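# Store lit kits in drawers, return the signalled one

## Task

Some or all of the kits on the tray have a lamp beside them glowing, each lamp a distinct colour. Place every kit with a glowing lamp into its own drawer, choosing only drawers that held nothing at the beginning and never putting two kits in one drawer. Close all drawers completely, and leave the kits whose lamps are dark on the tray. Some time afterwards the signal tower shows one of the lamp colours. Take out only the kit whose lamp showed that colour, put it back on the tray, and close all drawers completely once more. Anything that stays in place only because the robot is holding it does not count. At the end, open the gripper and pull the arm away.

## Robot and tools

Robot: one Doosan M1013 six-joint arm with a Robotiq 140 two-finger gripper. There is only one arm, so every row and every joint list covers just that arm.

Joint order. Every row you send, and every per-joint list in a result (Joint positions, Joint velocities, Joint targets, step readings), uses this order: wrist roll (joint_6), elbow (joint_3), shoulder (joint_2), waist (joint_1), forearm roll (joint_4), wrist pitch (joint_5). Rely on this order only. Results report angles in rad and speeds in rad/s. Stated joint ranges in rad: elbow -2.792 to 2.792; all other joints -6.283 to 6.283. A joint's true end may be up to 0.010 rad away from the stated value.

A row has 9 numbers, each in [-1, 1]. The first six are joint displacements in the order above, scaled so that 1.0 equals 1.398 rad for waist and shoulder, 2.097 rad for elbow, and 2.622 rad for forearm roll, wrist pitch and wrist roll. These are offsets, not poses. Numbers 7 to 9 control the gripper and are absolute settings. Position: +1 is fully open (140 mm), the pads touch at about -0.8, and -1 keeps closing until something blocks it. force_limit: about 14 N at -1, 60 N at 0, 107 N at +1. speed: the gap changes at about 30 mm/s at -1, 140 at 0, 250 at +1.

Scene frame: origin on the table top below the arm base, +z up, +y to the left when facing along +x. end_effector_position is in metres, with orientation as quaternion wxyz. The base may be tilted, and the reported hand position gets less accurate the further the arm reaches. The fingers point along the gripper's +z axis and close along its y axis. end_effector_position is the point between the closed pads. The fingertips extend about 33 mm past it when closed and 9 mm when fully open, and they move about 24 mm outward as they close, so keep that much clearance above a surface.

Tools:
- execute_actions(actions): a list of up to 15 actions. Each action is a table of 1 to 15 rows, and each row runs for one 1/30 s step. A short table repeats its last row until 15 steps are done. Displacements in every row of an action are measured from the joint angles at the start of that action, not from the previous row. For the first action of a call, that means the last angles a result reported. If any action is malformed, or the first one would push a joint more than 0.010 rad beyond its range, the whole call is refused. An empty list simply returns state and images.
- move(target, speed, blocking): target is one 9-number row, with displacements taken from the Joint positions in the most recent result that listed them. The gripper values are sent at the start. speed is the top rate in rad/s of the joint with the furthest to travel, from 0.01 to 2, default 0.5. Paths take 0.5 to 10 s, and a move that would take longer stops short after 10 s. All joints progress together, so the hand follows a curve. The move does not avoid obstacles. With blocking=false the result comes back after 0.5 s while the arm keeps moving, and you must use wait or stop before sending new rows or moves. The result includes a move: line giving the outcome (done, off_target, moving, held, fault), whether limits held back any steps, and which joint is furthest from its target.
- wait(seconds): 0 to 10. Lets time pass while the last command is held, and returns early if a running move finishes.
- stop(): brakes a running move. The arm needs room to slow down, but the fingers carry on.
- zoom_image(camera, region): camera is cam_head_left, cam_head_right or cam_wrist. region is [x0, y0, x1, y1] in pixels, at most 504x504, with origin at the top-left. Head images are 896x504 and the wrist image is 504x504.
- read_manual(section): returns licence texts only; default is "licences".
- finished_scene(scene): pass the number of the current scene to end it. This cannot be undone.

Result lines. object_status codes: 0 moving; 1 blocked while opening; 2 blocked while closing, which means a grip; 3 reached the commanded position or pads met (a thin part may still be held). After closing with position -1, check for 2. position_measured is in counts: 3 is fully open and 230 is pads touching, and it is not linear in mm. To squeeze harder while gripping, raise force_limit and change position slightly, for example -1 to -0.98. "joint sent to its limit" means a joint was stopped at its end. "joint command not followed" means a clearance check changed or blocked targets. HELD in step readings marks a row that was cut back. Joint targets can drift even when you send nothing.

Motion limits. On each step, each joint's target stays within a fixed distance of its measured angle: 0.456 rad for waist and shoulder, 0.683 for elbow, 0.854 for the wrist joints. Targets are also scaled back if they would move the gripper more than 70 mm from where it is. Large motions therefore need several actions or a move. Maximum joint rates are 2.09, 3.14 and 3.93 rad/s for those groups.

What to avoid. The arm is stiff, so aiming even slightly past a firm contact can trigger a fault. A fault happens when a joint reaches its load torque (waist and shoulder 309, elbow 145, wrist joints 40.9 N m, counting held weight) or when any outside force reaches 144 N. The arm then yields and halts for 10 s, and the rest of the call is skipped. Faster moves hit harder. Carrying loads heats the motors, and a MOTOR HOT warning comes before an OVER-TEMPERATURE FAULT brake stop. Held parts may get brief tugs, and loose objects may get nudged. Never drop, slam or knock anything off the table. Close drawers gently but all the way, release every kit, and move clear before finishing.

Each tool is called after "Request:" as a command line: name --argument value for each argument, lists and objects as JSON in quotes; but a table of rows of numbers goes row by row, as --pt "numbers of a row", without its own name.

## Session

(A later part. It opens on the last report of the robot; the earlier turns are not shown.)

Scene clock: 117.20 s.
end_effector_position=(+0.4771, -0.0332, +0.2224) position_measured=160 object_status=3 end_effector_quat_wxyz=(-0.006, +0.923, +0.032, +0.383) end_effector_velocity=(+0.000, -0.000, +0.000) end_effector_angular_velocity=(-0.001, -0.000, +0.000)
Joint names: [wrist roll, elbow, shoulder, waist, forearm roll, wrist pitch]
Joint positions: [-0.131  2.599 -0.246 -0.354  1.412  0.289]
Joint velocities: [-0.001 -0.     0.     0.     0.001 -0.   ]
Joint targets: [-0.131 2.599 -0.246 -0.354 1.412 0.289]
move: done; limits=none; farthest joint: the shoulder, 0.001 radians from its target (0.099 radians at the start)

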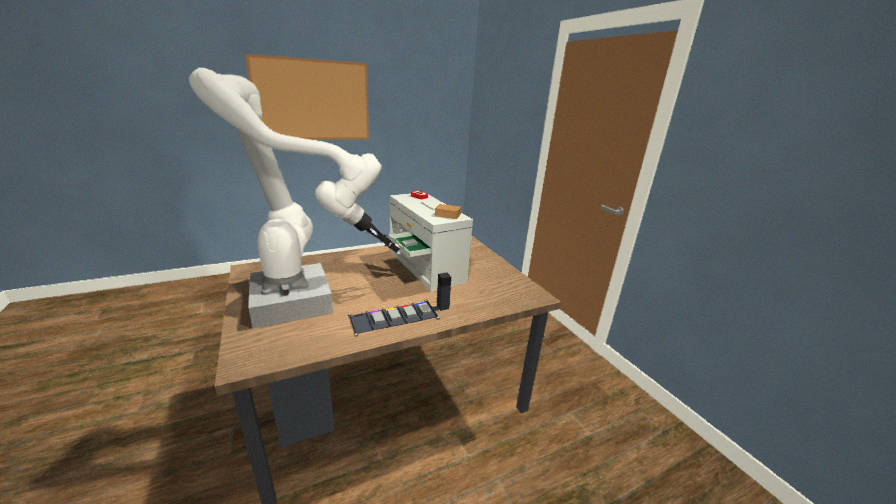

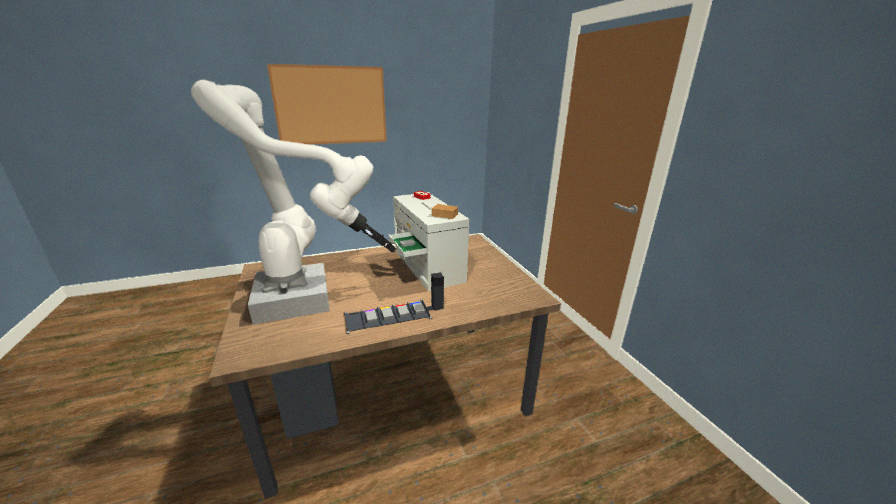

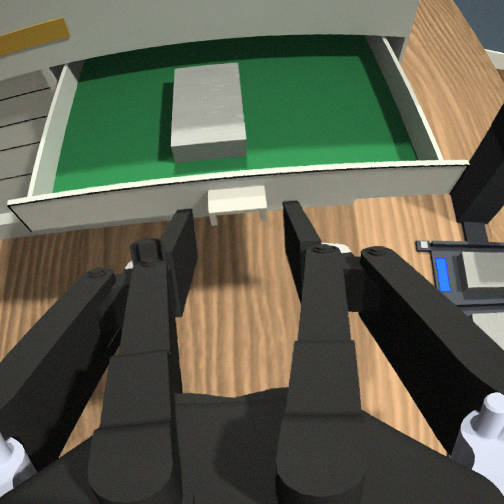

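Request:
move --target '[0,0,0,0,0,0,-1,0,0]'

Request:
move --target '[-0.0346,-0.0284,0.0627,0.0438,0.0497,-0.0169,-1,0,0]' --speed 0.25

Request:
move --target '[-0.0267,-0.0303,0.0564,0.033,0.0384,-0.0116,-1,0,0]' --speed 0.2

Request:
move --target '[-0.0144,-0.0325,0.0522,0.0262,0.024,-0.0088,-1,0,0]' --speed 0.1

Scene clock: 120.67 s.
end_effector_position=(+0.4771, -0.0332, +0.2224) position_measured=193 object_status=2 end_effector_quat_wxyz=(-0.006, +0.923, +0.032, +0.383) end_effector_velocity=(+0.000, +0.000, -0.000) end_effector_angular_velocity=(-0.000, +0.000, +0.002)
Joint names: [wrist roll, elbow, shoulder, waist, forearm roll, wrist pitch]
Joint positions: [-0.131  2.599 -0.246 -0.354  1.412  0.289]
Joint velocities: [-0.002  0.     0.001 -0.     0.001  0.001]
Joint targets: [-0.131 2.599 -0.246 -0.354 1.412 0.289]
move: done; limits=none; farthest joint: the waist, 0.000 radians from its target (0.000 radians at the start)

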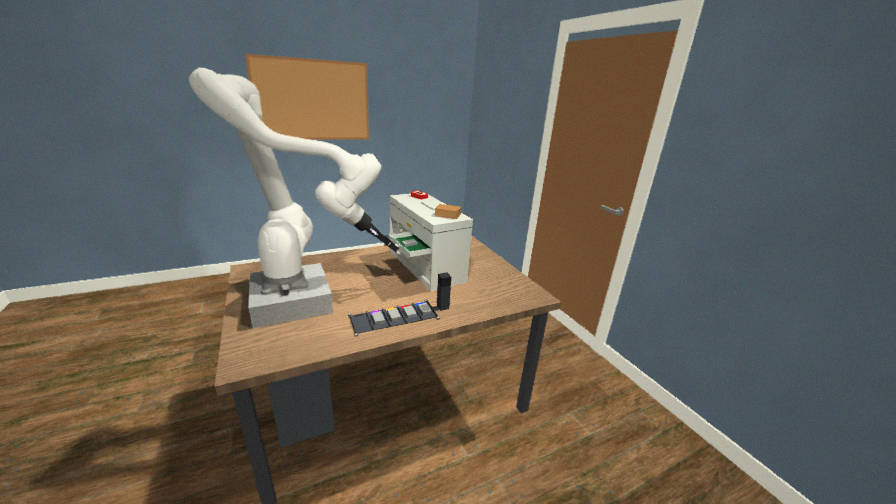

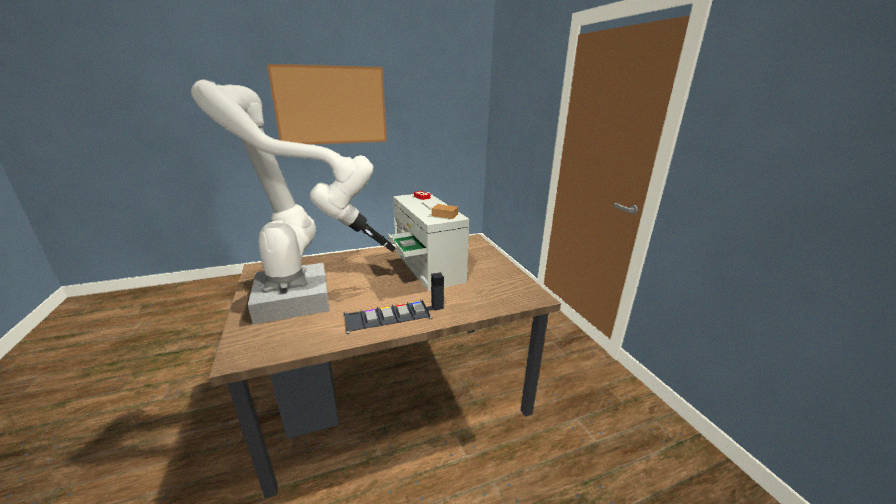

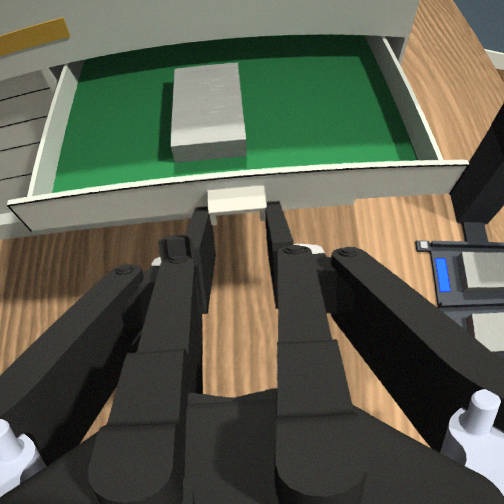

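Scene clock: 121.57 s.
end_effector_position=(+0.5200, -0.0296, +0.2223) position_measured=193 object_status=2 end_effector_quat_wxyz=(-0.006, +0.923, +0.033, +0.383) end_effector_velocity=(+0.000, +0.000, -0.000) end_effector_angular_velocity=(+0.000, +0.000, -0.000)
Joint names: [wrist roll, elbow, shoulder, waist, forearm roll, wrist pitch]
Joint positions: [-0.222  2.539 -0.158 -0.292  1.543  0.244]
Joint velocities: [-0.001 -0.     0.001  0.     0.001 -0.   ]
Joint targets: [-0.222 2.539 -0.158 -0.292 1.543 0.244]
move: done; limits=none; farthest joint: the waist, 0.000 radians from its target (0.061 radians at the start)

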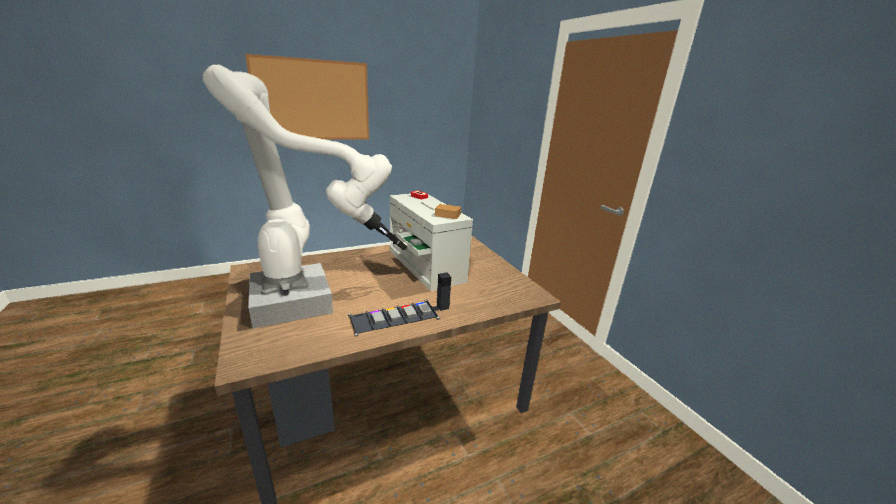

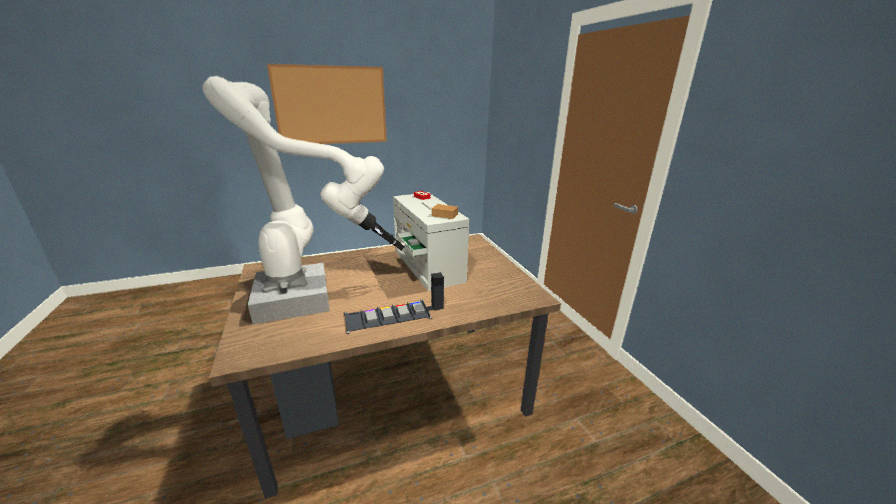

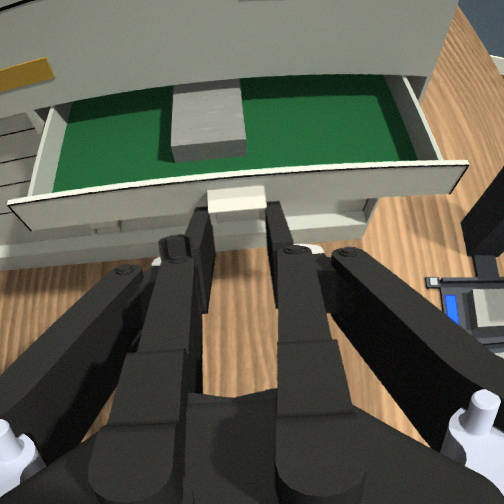

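Scene clock: 122.43 s.
end_effector_position=(+0.5629, -0.0260, +0.2223) position_measured=193 object_status=2 end_effector_quat_wxyz=(-0.006, +0.923, +0.034, +0.383) end_effector_velocity=(+0.000, +0.000, -0.000) end_effector_angular_velocity=(+0.001, +0.000, +0.000)
Joint names: [wrist roll, elbow, shoulder, waist, forearm roll, wrist pitch]
Joint positions: [-0.292  2.476 -0.079 -0.246  1.643  0.214]
Joint velocities: [-0.    -0.     0.001  0.     0.001  0.   ]
Joint targets: [-0.292 2.476 -0.079 -0.246 1.643 0.214]
move: done; limits=none; farthest joint: the forearm roll, 0.001 radians from its target (0.101 radians at the start)

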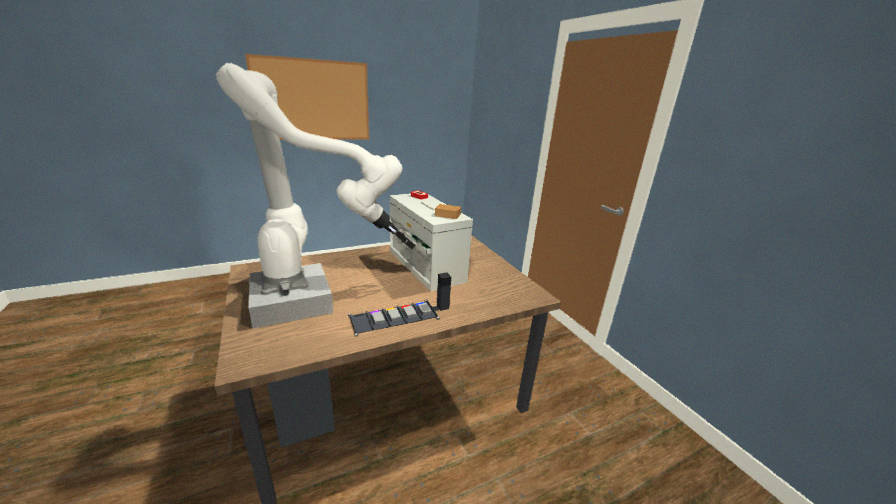

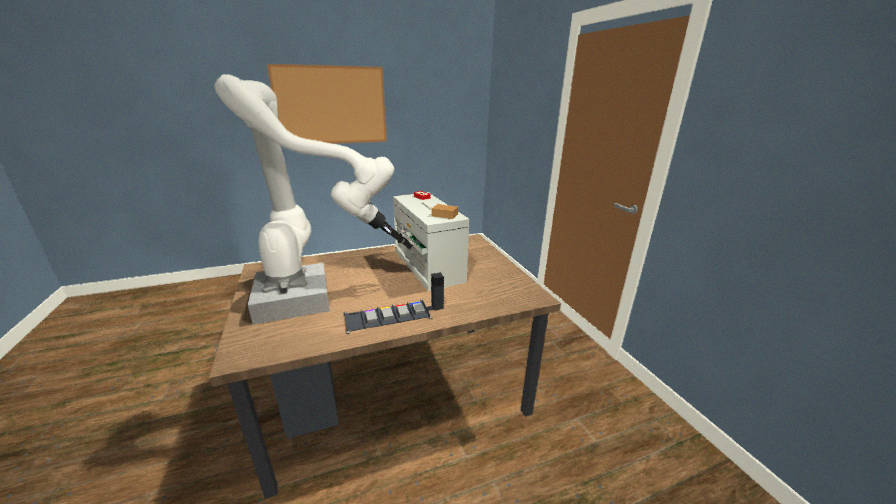

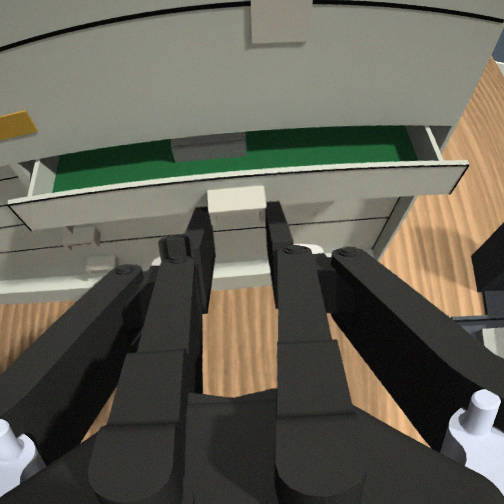

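Scene clock: 123.47 s.
end_effector_position=(+0.6066, -0.0222, +0.2226) position_measured=193 object_status=2 end_effector_quat_wxyz=(-0.007, +0.923, +0.034, +0.383) end_effector_velocity=(+0.001, +0.000, -0.000) end_effector_angular_velocity=(+0.001, +0.000, +0.001)
Joint names: [wrist roll, elbow, shoulder, waist, forearm roll, wrist pitch]
Joint positions: [-0.33   2.408 -0.007 -0.21   1.706  0.191]
Joint velocities: [-0.001 -0.001  0.001  0.     0.001  0.001]
Joint targets: [-0.330 2.408 -0.006 -0.210 1.706 0.191]
move: done; limits=none; farthest joint: the shoulder, 0.001 radians from its target (0.073 radians at the start)

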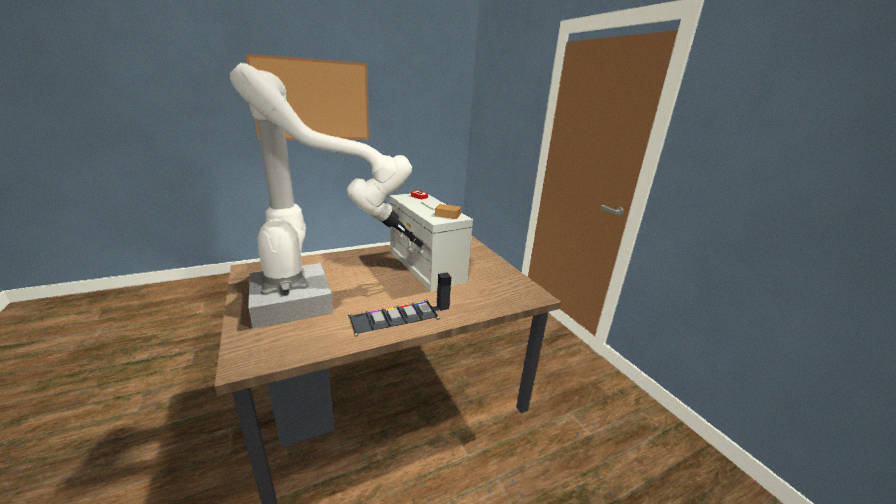

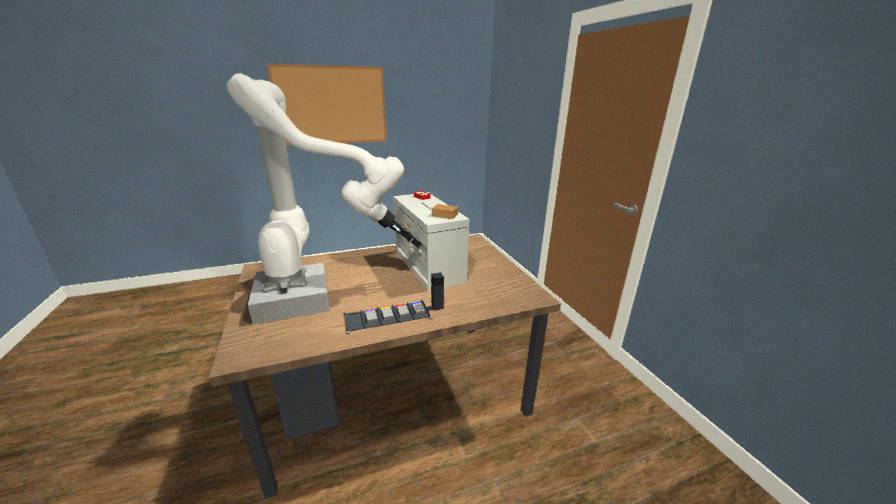

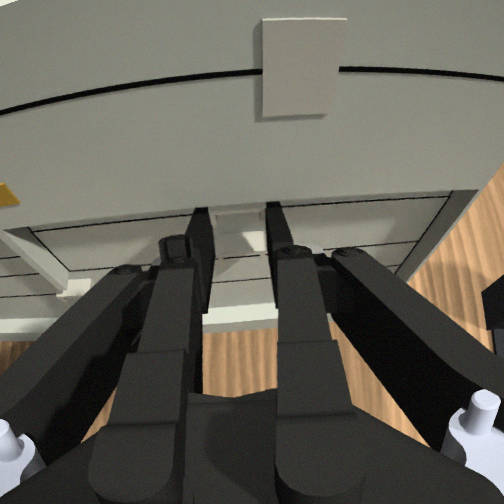

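Request:
move --target '[0,0,0,0,0,0,-0.25,0,0]'

Request:
move --target '[-0.1869,0.016,0.0614,-0.0061,0.1747,0.0229,-0.25,0,0]' --speed 0.5

Scene clock: 134.37 s.
end_effector_position=(+0.6066, -0.0222, +0.2225) position_measured=160 object_status=3 end_effector_quat_wxyz=(-0.007, +0.923, +0.034, +0.383) end_effector_velocity=(+0.000, +0.000, +0.001) end_effector_angular_velocity=(-0.001, -0.001, +0.000)
Joint names: [wrist roll, elbow, shoulder, waist, forearm roll, wrist pitch]
Joint positions: [-0.33   2.408 -0.007 -0.21   1.706  0.191]
Joint velocities: [-0.001 -0.    -0.001  0.     0.001  0.   ]
Joint targets: [-0.330 2.408 -0.007 -0.210 1.706 0.191]
move: done; limits=none; farthest joint: the waist, 0.000 radians from its target (0.000 radians at the start)

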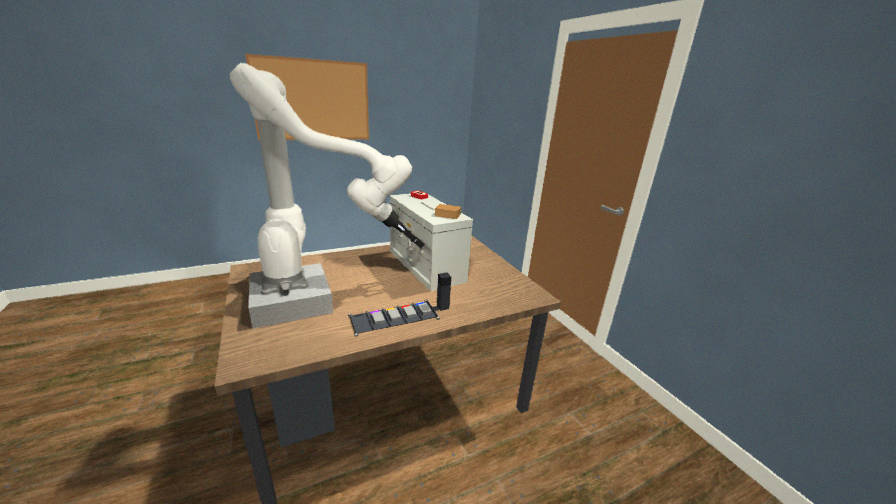

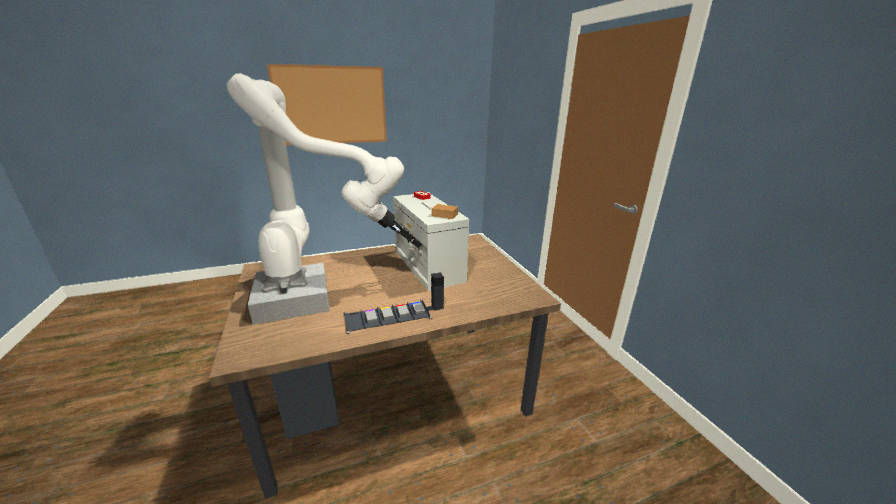

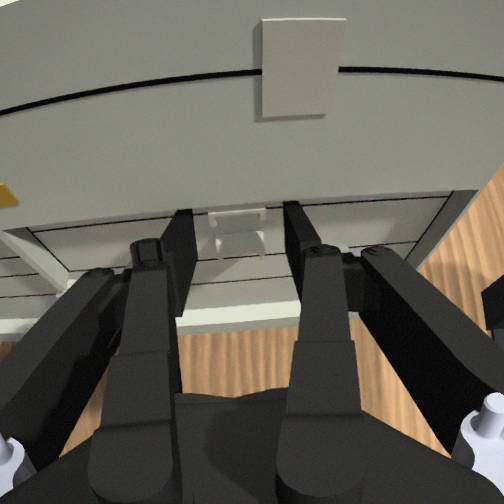

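Scene clock: 135.80 s.
end_effector_position=(+0.6075, -0.0221, +0.1788) position_measured=160 object_status=3 end_effector_quat_wxyz=(-0.010, +0.923, +0.043, +0.383) end_effector_velocity=(-0.000, -0.000, -0.000) end_effector_angular_velocity=(+0.000, +0.000, -0.000)
Joint names: [wrist roll, elbow, shoulder, waist, forearm roll, wrist pitch]
Joint positions: [-0.82   2.441  0.079 -0.218  2.164  0.251]
Joint velocities: [ 0.001  0.     0.    -0.    -0.001 -0.   ]
Joint targets: [-0.820 2.441 0.079 -0.218 2.164 0.251]
move: done; limits=none; farthest joint: the waist, 0.000 radians from its target (0.009 radians at the start)

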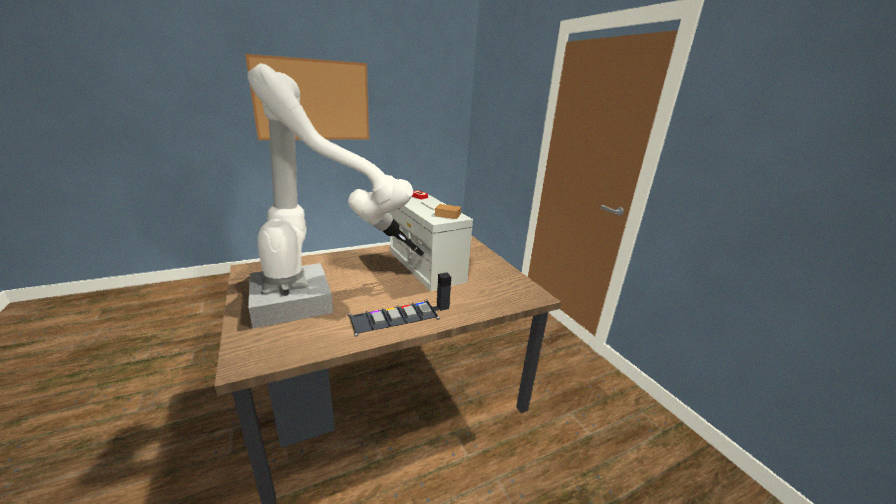

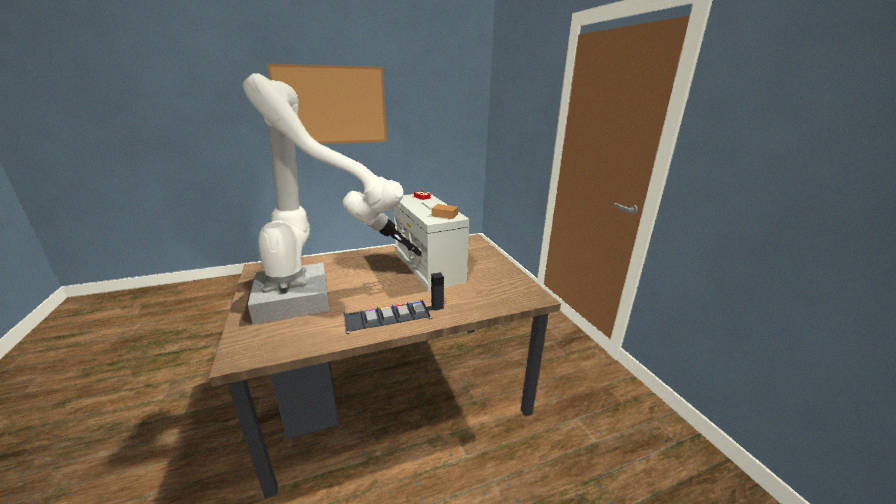

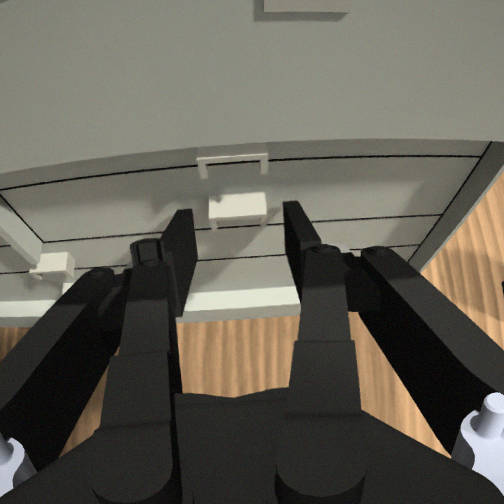

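Request:
move --target '[0,0,0,0,0,0,-1,0,0]'

Request:
move --target '[0.0102,0.0332,-0.0458,-0.027,-0.0215,0.0082,-1,0,0]' --speed 0.15

Request:
move --target '[0.0212,0.032,-0.0499,-0.0347,-0.0355,0.009,-1,0,0]' --speed 0.2

Scene clock: 139.13 s.
end_effector_position=(+0.6075, -0.0221, +0.1788) position_measured=193 object_status=2 end_effector_quat_wxyz=(-0.010, +0.923, +0.043, +0.383) end_effector_velocity=(+0.000, +0.000, +0.000) end_effector_angular_velocity=(-0.000, -0.001, +0.002)
Joint names: [wrist roll, elbow, shoulder, waist, forearm roll, wrist pitch]
Joint positions: [-0.82   2.441  0.079 -0.218  2.164  0.251]
Joint velocities: [ 0.    -0.     0.    -0.    -0.002  0.001]
Joint targets: [-0.820 2.441 0.079 -0.218 2.164 0.251]
move: done; limits=none; farthest joint: the waist, 0.000 radians from its target (0.000 radians at the start)

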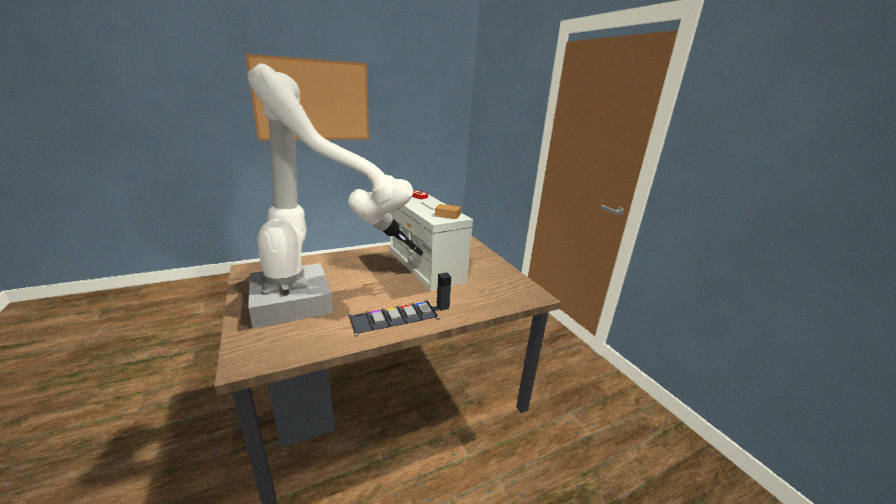

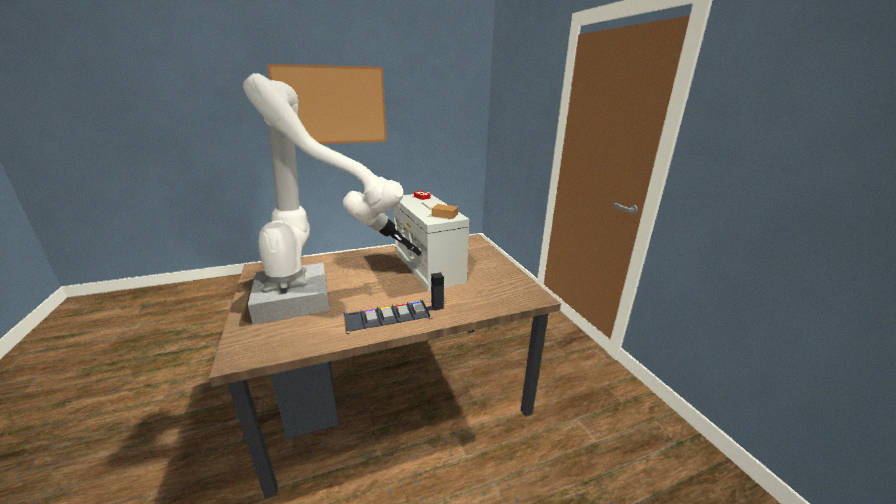

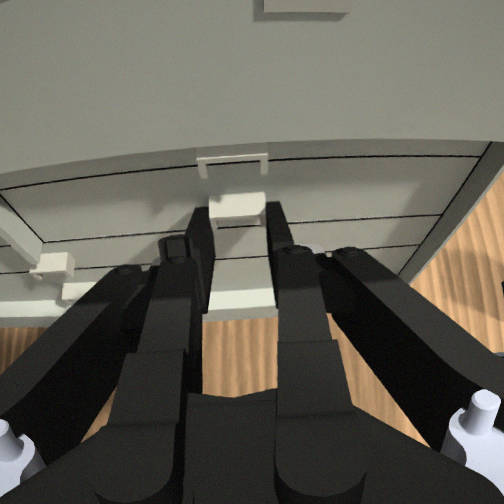

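Scene clock: 139.93 s.
end_effector_position=(+0.5647, -0.0259, +0.1789) position_measured=193 object_status=2 end_effector_quat_wxyz=(-0.010, +0.923, +0.043, +0.383) end_effector_velocity=(-0.001, +0.000, +0.000) end_effector_angular_velocity=(+0.000, +0.000, -0.001)
Joint names: [wrist roll, elbow, shoulder, waist, forearm roll, wrist pitch]
Joint positions: [-0.793  2.511  0.015 -0.256  2.108  0.272]
Joint velocities: [ 0.002  0.001 -0.001  0.    -0.001 -0.001]
Joint targets: [-0.793 2.511 0.015 -0.256 2.108 0.272]
move: done; limits=none; farthest joint: the waist, 0.000 radians from its target (0.038 radians at the start)

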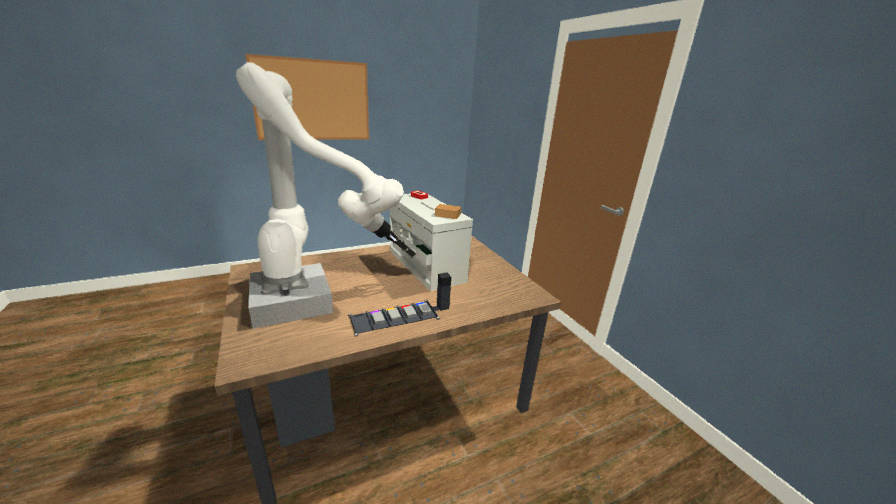

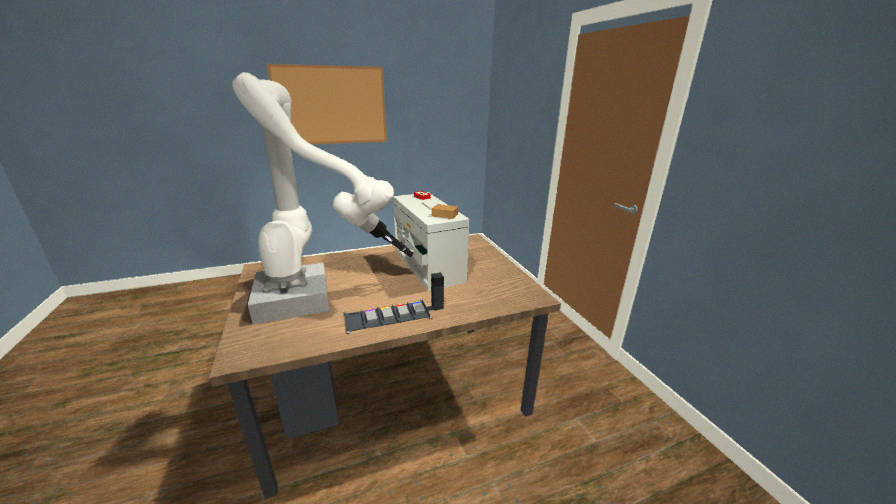

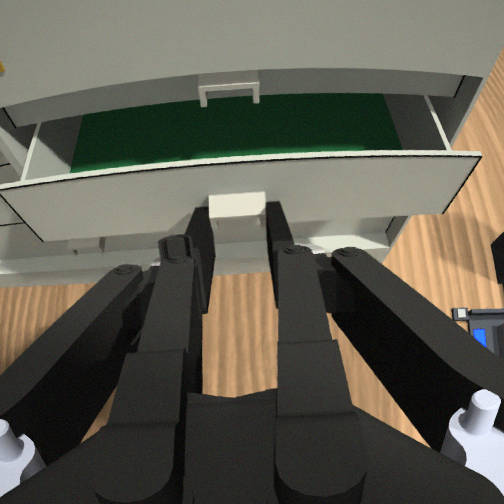

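Scene clock: 140.77 s.
end_effector_position=(+0.5218, -0.0297, +0.1789) position_measured=193 object_status=2 end_effector_quat_wxyz=(-0.010, +0.923, +0.043, +0.383) end_effector_velocity=(-0.000, +0.000, -0.000) end_effector_angular_velocity=(+0.001, +0.000, -0.001)
Joint names: [wrist roll, elbow, shoulder, waist, forearm roll, wrist pitch]
Joint positions: [-0.737  2.578 -0.054 -0.305  2.015  0.296]
Joint velocities: [ 0.001  0.001 -0.001  0.     0.    -0.   ]
Joint targets: [-0.737 2.578 -0.054 -0.305 2.015 0.296]
move: done; limits=none; farthest joint: the waist, 0.000 radians from its target (0.049 radians at the start)

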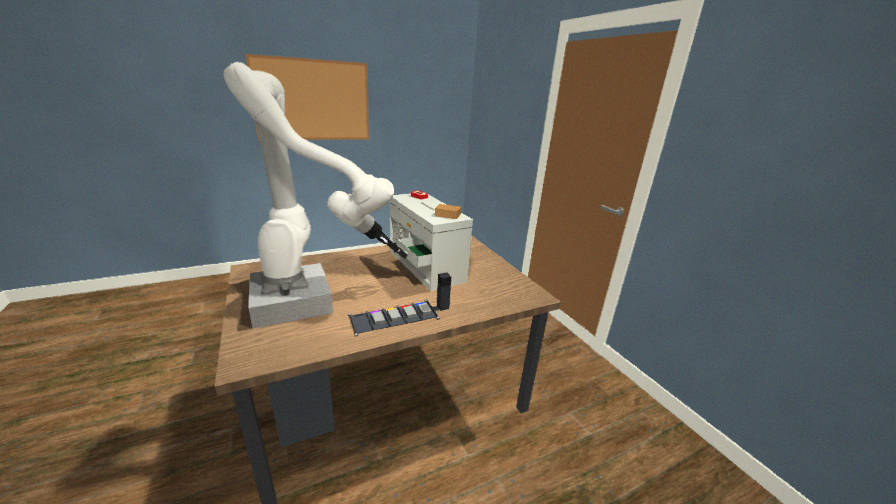

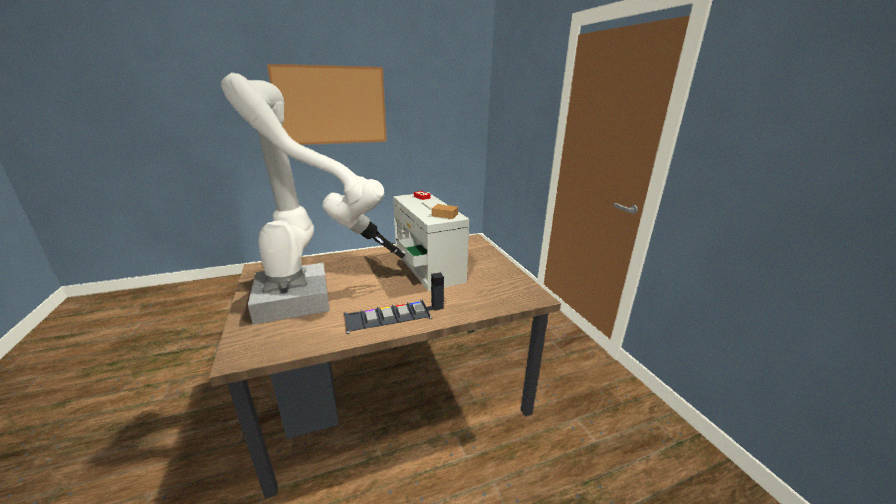

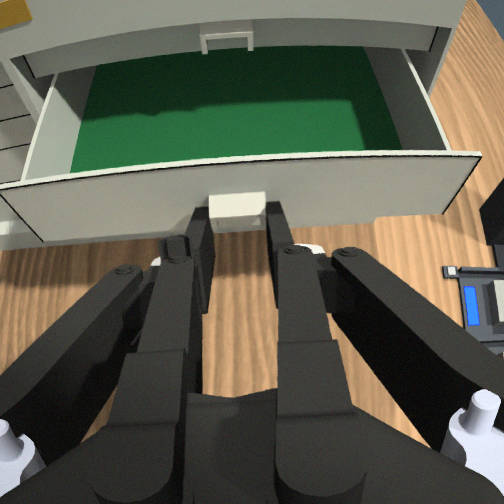

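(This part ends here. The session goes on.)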